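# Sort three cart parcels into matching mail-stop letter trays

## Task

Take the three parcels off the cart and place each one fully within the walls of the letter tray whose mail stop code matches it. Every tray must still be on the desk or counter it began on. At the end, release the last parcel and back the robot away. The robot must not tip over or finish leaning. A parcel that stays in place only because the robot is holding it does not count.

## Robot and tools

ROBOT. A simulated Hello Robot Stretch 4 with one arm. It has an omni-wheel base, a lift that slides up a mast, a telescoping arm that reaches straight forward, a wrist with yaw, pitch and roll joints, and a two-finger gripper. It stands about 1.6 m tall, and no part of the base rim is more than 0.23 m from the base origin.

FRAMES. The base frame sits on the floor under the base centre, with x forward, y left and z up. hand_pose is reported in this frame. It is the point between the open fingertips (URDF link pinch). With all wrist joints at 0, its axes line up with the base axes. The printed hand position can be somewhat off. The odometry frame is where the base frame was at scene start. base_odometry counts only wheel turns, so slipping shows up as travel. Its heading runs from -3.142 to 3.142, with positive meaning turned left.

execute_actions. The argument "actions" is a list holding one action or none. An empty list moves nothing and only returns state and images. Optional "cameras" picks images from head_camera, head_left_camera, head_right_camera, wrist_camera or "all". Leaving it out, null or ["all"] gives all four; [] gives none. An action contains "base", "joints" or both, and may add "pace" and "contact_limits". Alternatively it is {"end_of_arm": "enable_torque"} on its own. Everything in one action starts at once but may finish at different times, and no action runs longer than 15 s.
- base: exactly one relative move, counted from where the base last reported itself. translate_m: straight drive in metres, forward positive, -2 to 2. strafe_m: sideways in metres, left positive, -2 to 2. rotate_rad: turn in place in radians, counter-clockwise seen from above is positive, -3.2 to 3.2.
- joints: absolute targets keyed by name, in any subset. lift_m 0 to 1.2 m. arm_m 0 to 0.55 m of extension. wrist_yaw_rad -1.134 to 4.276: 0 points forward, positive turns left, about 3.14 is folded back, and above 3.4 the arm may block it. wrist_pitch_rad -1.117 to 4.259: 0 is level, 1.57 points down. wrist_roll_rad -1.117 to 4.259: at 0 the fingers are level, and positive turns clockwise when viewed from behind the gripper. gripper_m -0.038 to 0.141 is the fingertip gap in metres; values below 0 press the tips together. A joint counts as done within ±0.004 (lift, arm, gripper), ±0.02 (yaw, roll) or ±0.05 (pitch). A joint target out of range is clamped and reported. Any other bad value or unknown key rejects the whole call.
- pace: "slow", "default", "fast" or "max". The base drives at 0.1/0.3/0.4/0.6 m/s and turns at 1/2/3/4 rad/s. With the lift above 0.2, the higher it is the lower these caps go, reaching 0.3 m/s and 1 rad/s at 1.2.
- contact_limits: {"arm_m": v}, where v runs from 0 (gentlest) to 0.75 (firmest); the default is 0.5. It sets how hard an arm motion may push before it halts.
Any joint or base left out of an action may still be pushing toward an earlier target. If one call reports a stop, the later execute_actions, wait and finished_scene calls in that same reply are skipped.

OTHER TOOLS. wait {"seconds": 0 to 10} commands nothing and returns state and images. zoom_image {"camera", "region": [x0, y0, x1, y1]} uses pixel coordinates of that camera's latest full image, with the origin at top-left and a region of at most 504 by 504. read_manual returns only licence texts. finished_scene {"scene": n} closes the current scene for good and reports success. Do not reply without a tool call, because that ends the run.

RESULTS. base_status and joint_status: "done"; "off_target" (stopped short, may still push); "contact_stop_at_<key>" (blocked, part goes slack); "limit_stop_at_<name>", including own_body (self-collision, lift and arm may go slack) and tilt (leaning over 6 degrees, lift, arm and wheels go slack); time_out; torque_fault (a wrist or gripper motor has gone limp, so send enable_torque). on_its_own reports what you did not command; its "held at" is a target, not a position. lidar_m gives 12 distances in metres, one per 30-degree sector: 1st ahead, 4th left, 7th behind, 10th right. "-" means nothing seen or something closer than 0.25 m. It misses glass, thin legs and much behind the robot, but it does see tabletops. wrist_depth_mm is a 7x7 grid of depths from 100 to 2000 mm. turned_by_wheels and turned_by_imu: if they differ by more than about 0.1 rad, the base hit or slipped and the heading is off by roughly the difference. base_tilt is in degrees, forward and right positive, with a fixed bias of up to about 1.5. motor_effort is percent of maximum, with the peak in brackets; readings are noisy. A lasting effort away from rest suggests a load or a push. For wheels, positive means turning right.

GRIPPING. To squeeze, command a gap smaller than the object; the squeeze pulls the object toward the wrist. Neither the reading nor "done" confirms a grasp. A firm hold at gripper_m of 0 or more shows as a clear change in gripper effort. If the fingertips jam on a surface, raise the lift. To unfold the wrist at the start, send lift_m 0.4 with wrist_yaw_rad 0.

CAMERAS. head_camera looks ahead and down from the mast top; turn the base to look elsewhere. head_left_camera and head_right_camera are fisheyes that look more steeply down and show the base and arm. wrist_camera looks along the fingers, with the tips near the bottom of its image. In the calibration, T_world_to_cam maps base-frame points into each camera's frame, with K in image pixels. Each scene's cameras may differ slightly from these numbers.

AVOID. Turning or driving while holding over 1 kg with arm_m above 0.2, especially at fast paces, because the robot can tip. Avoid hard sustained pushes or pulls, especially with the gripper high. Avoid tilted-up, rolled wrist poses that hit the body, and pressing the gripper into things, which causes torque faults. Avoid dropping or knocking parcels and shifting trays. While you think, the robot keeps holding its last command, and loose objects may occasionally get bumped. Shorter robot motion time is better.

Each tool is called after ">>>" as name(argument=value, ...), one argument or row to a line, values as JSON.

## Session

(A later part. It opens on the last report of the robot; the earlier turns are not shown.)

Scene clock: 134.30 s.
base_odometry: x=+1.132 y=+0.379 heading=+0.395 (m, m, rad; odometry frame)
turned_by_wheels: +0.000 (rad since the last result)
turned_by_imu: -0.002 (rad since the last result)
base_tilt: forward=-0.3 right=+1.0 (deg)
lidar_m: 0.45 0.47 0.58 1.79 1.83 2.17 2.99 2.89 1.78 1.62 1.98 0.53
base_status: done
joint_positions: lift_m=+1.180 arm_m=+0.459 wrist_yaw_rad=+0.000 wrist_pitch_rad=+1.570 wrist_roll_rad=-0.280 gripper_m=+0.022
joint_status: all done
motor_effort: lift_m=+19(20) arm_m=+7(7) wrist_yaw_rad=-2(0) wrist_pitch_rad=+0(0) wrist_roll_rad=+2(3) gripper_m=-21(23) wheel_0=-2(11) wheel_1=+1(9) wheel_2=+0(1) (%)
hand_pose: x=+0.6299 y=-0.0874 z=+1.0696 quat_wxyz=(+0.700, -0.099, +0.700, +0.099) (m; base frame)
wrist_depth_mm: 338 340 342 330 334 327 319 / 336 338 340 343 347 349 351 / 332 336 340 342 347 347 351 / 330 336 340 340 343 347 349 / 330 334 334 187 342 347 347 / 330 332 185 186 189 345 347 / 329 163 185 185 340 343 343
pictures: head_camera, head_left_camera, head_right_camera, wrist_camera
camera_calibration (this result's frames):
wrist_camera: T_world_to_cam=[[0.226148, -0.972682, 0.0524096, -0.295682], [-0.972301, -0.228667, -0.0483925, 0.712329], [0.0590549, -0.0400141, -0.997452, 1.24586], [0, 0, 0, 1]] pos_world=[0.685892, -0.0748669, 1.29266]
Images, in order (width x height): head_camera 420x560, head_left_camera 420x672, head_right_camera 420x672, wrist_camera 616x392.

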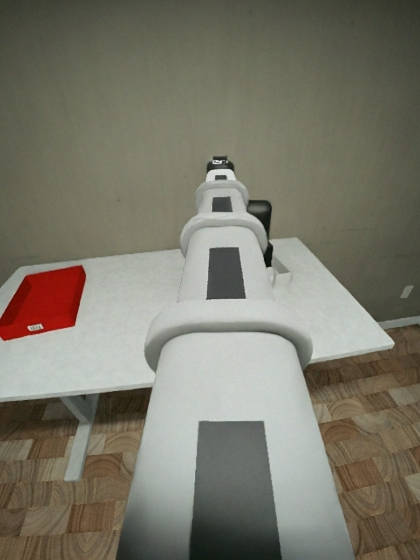

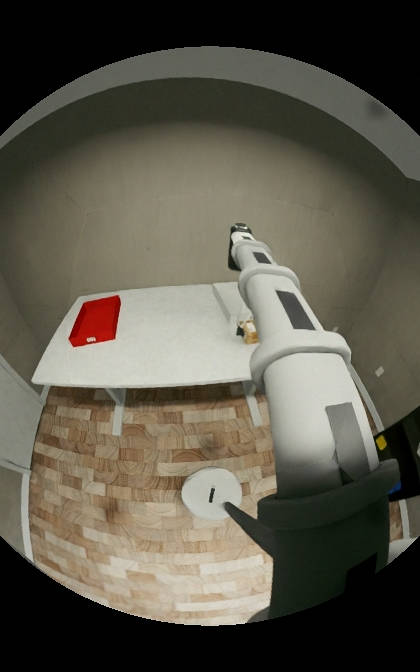

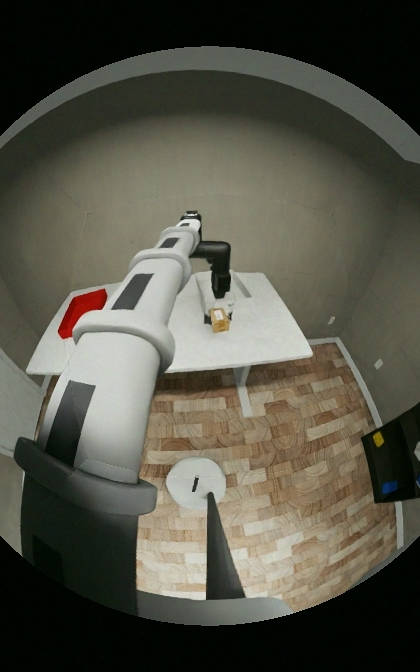

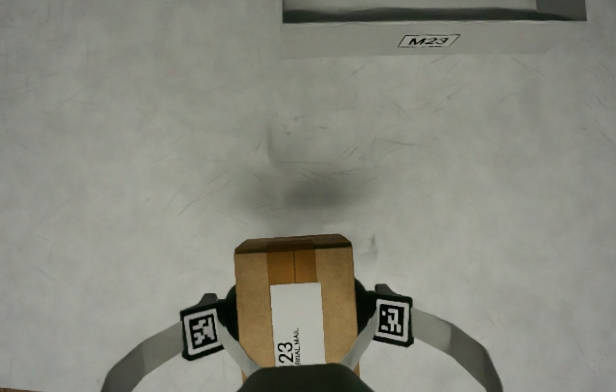

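>>> zoom_image(
  camera="wrist_camera",
  region=[260, 0, 616, 90],
)

Region (260, 0, 616, 90) of wrist_camera's 616x392 image, scaled by 1.416; it fills the top 127 rows of this view, and the rest is white.

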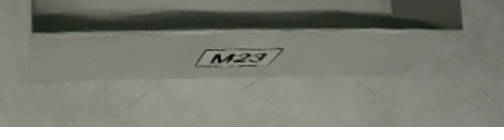

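>>> execute_actions(
  actions=[
    {"base": {"translate_m": 0.26}, "joints": {"arm_m": 0.55}},
  ],
)

Scene clock: 138.30 s.
base_odometry: x=+1.372 y=+0.479 heading=+0.395 (m, m, rad; odometry frame)
turned_by_wheels: +0.000 (rad since the last result)
turned_by_imu: +0.001 (rad since the last result)
base_tilt: forward=-0.4 right=+1.1 (deg)
lidar_m: 0.25 0.25 0.28 0.54 1.85 2.33 4.15 3.19 1.71 1.61 0.37 0.25
base_status: done
joint_positions: lift_m=+1.180 arm_m=+0.548 wrist_yaw_rad=+0.000 wrist_pitch_rad=+1.570 wrist_roll_rad=-0.280 gripper_m=+0.022
joint_status: all done
joint sent to its limit — the command would take arm_m past its upper limit, so that joint was sent only as far as its limit.
motor_effort: lift_m=+19(19) arm_m=+6(8) wrist_yaw_rad=-1(1) wrist_pitch_rad=+2(1) wrist_roll_rad=+2(2) gripper_m=-22(23) wheel_0=-1(6) wheel_1=+1(2) wheel_2=+1(7) (%)
hand_pose: x=+0.7189 y=-0.0874 z=+1.0696 quat_wxyz=(+0.700, -0.099, +0.700, +0.099) (m; base frame)
wrist_depth_mm: 336 338 340 324 327 351 351 / 336 336 338 342 343 347 351 / 334 336 336 340 345 345 351 / 332 334 334 338 340 342 349 / 329 332 334 187 342 343 349 / 329 330 185 185 189 340 349 / 327 163 185 186 336 286 345
pictures: head_camera, head_left_camera, head_right_camera, wrist_camera
camera_calibration (this result's frames):
wrist_camera: T_world_to_cam=[[0.22605, -0.972704, 0.0524212, -0.315745], [-0.972321, -0.228572, -0.0484426, 0.798902], [0.0591023, -0.0400198, -0.997449, 1.24057], [0, 0, 0, 1]] pos_world=[0.774843, -0.0748724, 1.29266]
Images, in order (width x height): head_camera 420x560, head_left_camera 420x672, head_right_camera 420x672, wrist_camera 616x392.

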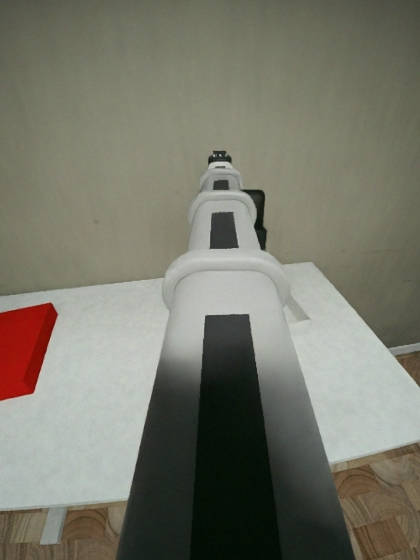

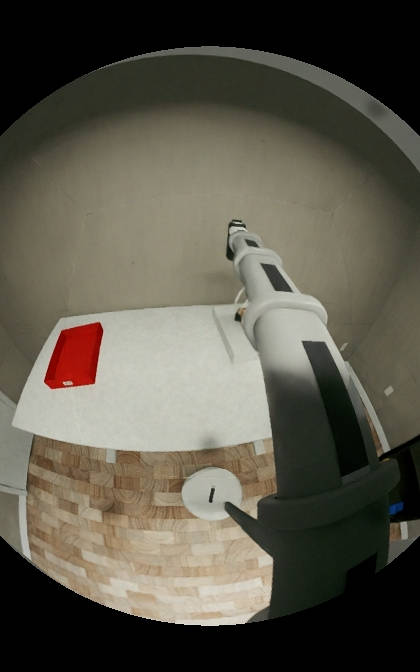

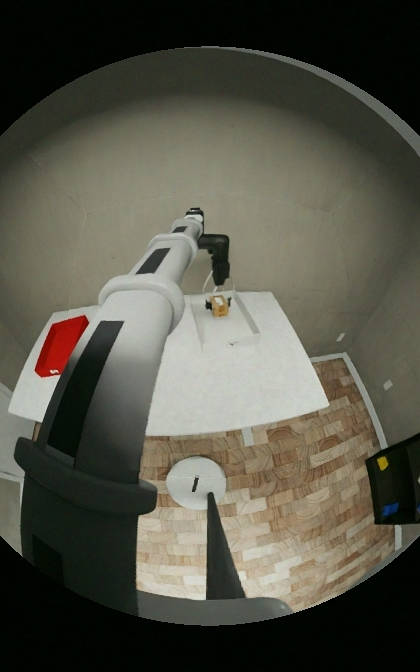

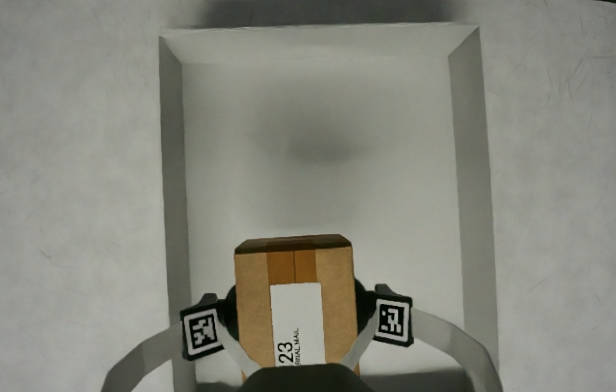

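>>> execute_actions(
  actions=[
    {"joints": {"lift_m": 1.093}},
  ],
  cameras=["wrist_camera", "head_right_camera"],
)

Scene clock: 141.07 s.
base_odometry: x=+1.372 y=+0.479 heading=+0.395 (m, m, rad; odometry frame)
turned_by_wheels: +0.000 (rad since the last result)
turned_by_imu: +0.000 (rad since the last result)
base_tilt: forward=-0.3 right=+1.0 (deg)
lidar_m: 0.25 0.25 0.26 0.59 1.85 2.34 3.15 3.19 1.74 1.63 0.37 0.25
base_status: not commanded
joint_positions: lift_m=+1.093 arm_m=+0.548 wrist_yaw_rad=+0.000 wrist_pitch_rad=+1.570 wrist_roll_rad=-0.280 gripper_m=+0.022
joint_status: all done
motor_effort: lift_m=+15(18) arm_m=+7(6) wrist_yaw_rad=-2(1) wrist_pitch_rad=+1(1) wrist_roll_rad=+2(2) gripper_m=-23(22) wheel_0=-1(1) wheel_1=+1(1) wheel_2=+1(1) (%)
hand_pose: x=+0.7189 y=-0.0874 z=+0.9829 quat_wxyz=(+0.700, -0.099, +0.700, +0.099) (m; base frame)
wrist_depth_mm: 251 249 251 254 257 258 214 / 249 246 250 254 256 258 219 / 249 243 250 253 254 255 216 / 247 239 249 251 253 255 219 / 248 234 248 187 253 254 221 / 245 228 185 186 189 254 222 / 245 162 186 185 250 250 223
pictures: head_right_camera, wrist_camera
camera_calibration (this result's frames):
wrist_camera: T_world_to_cam=[[0.226052, -0.972704, 0.0524114, -0.311191], [-0.972323, -0.228572, -0.0484001, 0.794653], [0.0590587, -0.0400198, -0.997452, 1.15415], [0, 0, 0, 1]] pos_world=[0.774843, -0.0748724, 1.20598]
Images, in order (width x height): head_right_camera 420x672, wrist_camera 616x392.

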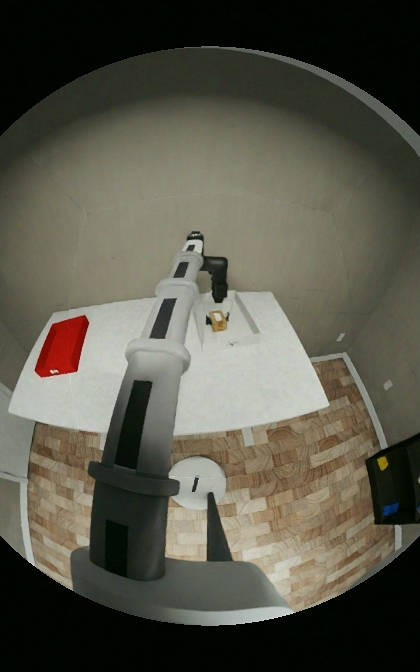

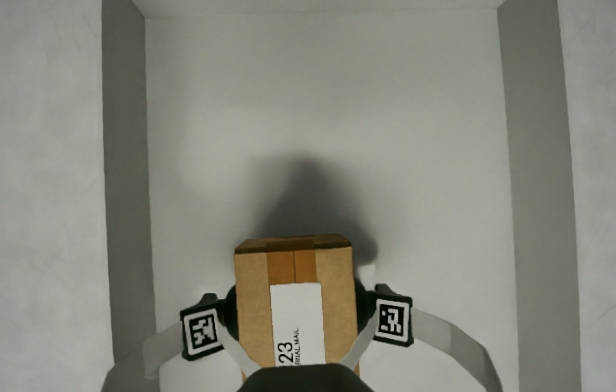

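>>> execute_actions(
  actions=[
    {"joints": {"gripper_m": 0.1}},
  ],
  cameras=["wrist_camera"],
)

Scene clock: 142.93 s.
base_odometry: x=+1.372 y=+0.479 heading=+0.395 (m, m, rad; odometry frame)
turned_by_wheels: +0.000 (rad since the last result)
turned_by_imu: +0.000 (rad since the last result)
base_tilt: forward=-0.6 right=+0.8 (deg)
lidar_m: 0.25 0.25 0.26 0.54 1.86 2.34 3.15 3.18 1.73 1.61 0.36 0.25
base_status: not commanded
joint_positions: lift_m=+1.093 arm_m=+0.548 wrist_yaw_rad=+0.000 wrist_pitch_rad=+1.570 wrist_roll_rad=-0.280 gripper_m=+0.100
joint_status: all done
motor_effort: lift_m=+15(15) arm_m=+6(7) wrist_yaw_rad=-1(1) wrist_pitch_rad=+0(1) wrist_roll_rad=+2(2) gripper_m=-4(23) wheel_0=-1(1) wheel_1=+1(1) wheel_2=+0(0) (%)
hand_pose: x=+0.7189 y=-0.0874 z=+0.9829 quat_wxyz=(+0.700, -0.099, +0.700, +0.099) (m; base frame)
wrist_depth_mm: 250 249 252 255 256 258 215 / 250 247 251 254 256 258 220 / 249 244 249 254 255 257 216 / 247 238 249 252 255 256 219 / 247 235 249 202 253 255 220 / 246 209 199 200 204 253 223 / 245 207 246 176 250 253 223
pictures: wrist_camera
camera_calibration (this result's frames):
wrist_camera: T_world_to_cam=[[0.226054, -0.972704, 0.052414, -0.311195], [-0.972322, -0.228574, -0.0484115, 0.794668], [0.0590705, -0.0400197, -0.997451, 1.15414], [0, 0, 0, 1]] pos_world=[0.774844, -0.0748723, 1.20598]
Images, in order (width x height): wrist_camera 616x392.

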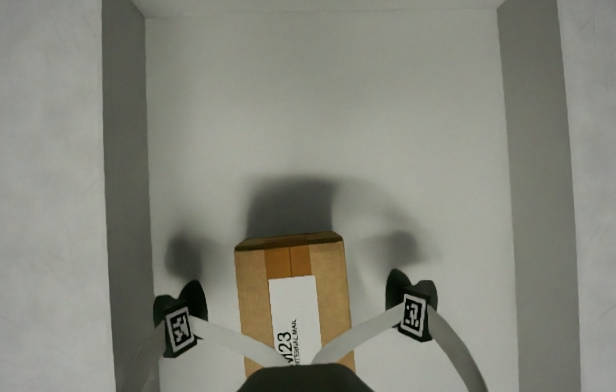

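>>> execute_actions(
  actions=[
    {"joints": {"lift_m": 1.19}, "pace": "fast"},
  ],
  cameras=["wrist_camera"],
)

Scene clock: 144.27 s.
base_odometry: x=+1.372 y=+0.479 heading=+0.395 (m, m, rad; odometry frame)
turned_by_wheels: +0.000 (rad since the last result)
turned_by_imu: +0.000 (rad since the last result)
base_tilt: forward=-0.3 right=+0.8 (deg)
lidar_m: 0.25 0.25 0.28 0.53 1.86 2.36 4.13 3.16 1.77 1.63 0.36 0.25
base_status: not commanded
joint_positions: lift_m=+1.190 arm_m=+0.548 wrist_yaw_rad=+0.000 wrist_pitch_rad=+1.570 wrist_roll_rad=-0.280 gripper_m=+0.100
joint_status: all done
motor_effort: lift_m=+20(20) arm_m=+6(7) wrist_yaw_rad=-1(1) wrist_pitch_rad=+0(1) wrist_roll_rad=+1(2) gripper_m=+1(2) wheel_0=-1(1) wheel_1=+1(1) wheel_2=+0(1) (%)
hand_pose: x=+0.7189 y=-0.0874 z=+1.0796 quat_wxyz=(+0.700, -0.099, +0.700, +0.099) (m; base frame)
wrist_depth_mm: 345 347 353 355 359 359 364 / 343 345 345 349 353 357 364 / 343 345 347 349 353 357 359 / 343 343 345 347 349 353 362 / 340 343 345 298 349 351 357 / 340 342 342 296 205 349 355 / 338 340 330 226 349 351 355
pictures: wrist_camera
camera_calibration (this result's frames):
wrist_camera: T_world_to_cam=[[0.226054, -0.972704, 0.0524139, -0.316261], [-0.972322, -0.228574, -0.0484111, 0.799349], [0.0590701, -0.0400197, -0.997451, 1.25054], [0, 0, 0, 1]] pos_world=[0.774847, -0.0748723, 1.30263]
Images, in order (width x height): wrist_camera 616x392.

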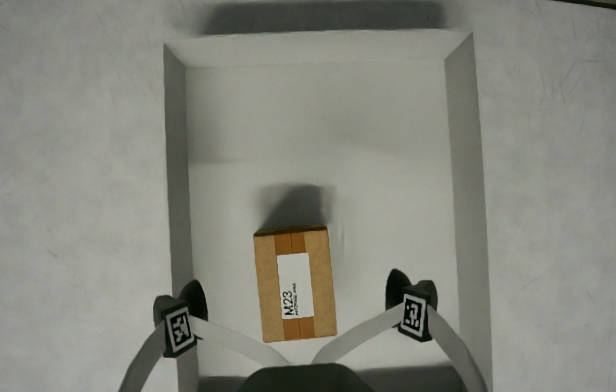

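The parcel is inside the tray. Retract and back off.

>>> execute_actions(
  actions=[
    {"base": {"translate_m": -0.3}, "joints": {"arm_m": 0.0, "wrist_roll_rad": 0.0}, "pace": "fast"},
  ],
)

Scene clock: 146.93 s.
base_odometry: x=+1.095 y=+0.363 heading=+0.395 (m, m, rad; odometry frame)
turned_by_wheels: +0.000 (rad since the last result)
turned_by_imu: +0.000 (rad since the last result)
base_tilt: forward=-0.5 right=+0.9 (deg)
lidar_m: 0.51 0.52 0.66 1.77 1.81 2.11 2.91 2.85 1.78 1.60 1.96 0.55
base_status: done
joint_positions: lift_m=+1.190 arm_m=+0.001 wrist_yaw_rad=+0.000 wrist_pitch_rad=+1.570 wrist_roll_rad=+0.000 gripper_m=+0.100
joint_status: all done
motor_effort: lift_m=+19(20) arm_m=-7(7) wrist_yaw_rad=-2(1) wrist_pitch_rad=+0(1) wrist_roll_rad=+1(6) gripper_m=-1(2) wheel_0=+1(5) wheel_1=-2(2) wheel_2=+1(7) (%)
hand_pose: x=+0.1722 y=-0.0874 z=+1.0796 quat_wxyz=(+0.707, +0.000, +0.707, +0.000) (m; base frame)
wrist_depth_mm: 1281 1308 1281 1308 1336 1308 1397 / 1281 1281 1281 1336 1308 1336 1366 / 1255 1255 1308 1308 1308 1366 1336 / 1281 1255 1255 1308 1336 1281 1336 / 1255 1308 1060 1098 1308 1336 1366 / 1255 1255 1060 1078 204 1336 1308 / 1255 1281 1281 404 1281 1308 1336
pictures: head_camera, head_left_camera, head_right_camera, wrist_camera
camera_calibration (this result's frames):
wrist_camera: T_world_to_cam=[[-0.0521048, -0.997277, 0.0521946, -0.146692], [-0.997609, 0.0496036, -0.0481227, 0.296196], [0.0454026, -0.0545772, -0.997477, 1.28396], [0, 0, 0, 1]] pos_world=[0.229549, -0.0909097, 1.30263]
Images, in order (width x height): head_camera 420x560, head_left_camera 420x672, head_right_camera 420x672, wrist_camera 616x392.

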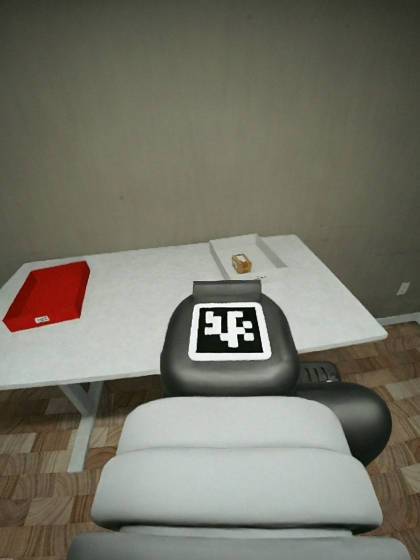

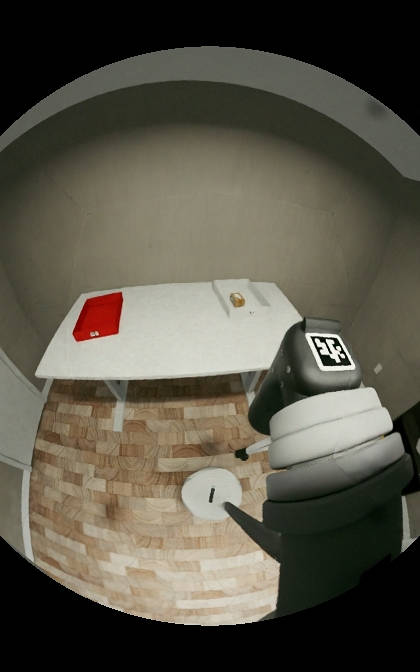

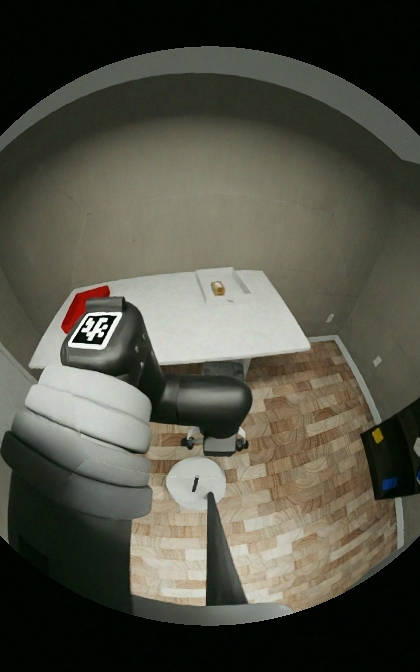

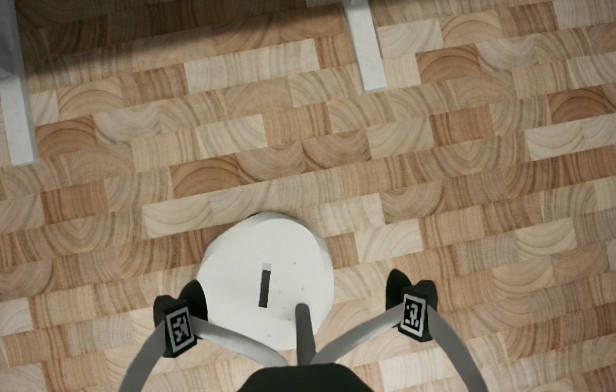

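>>> finished_scene(
  scene=2,
)

The scene is finished: the task was done.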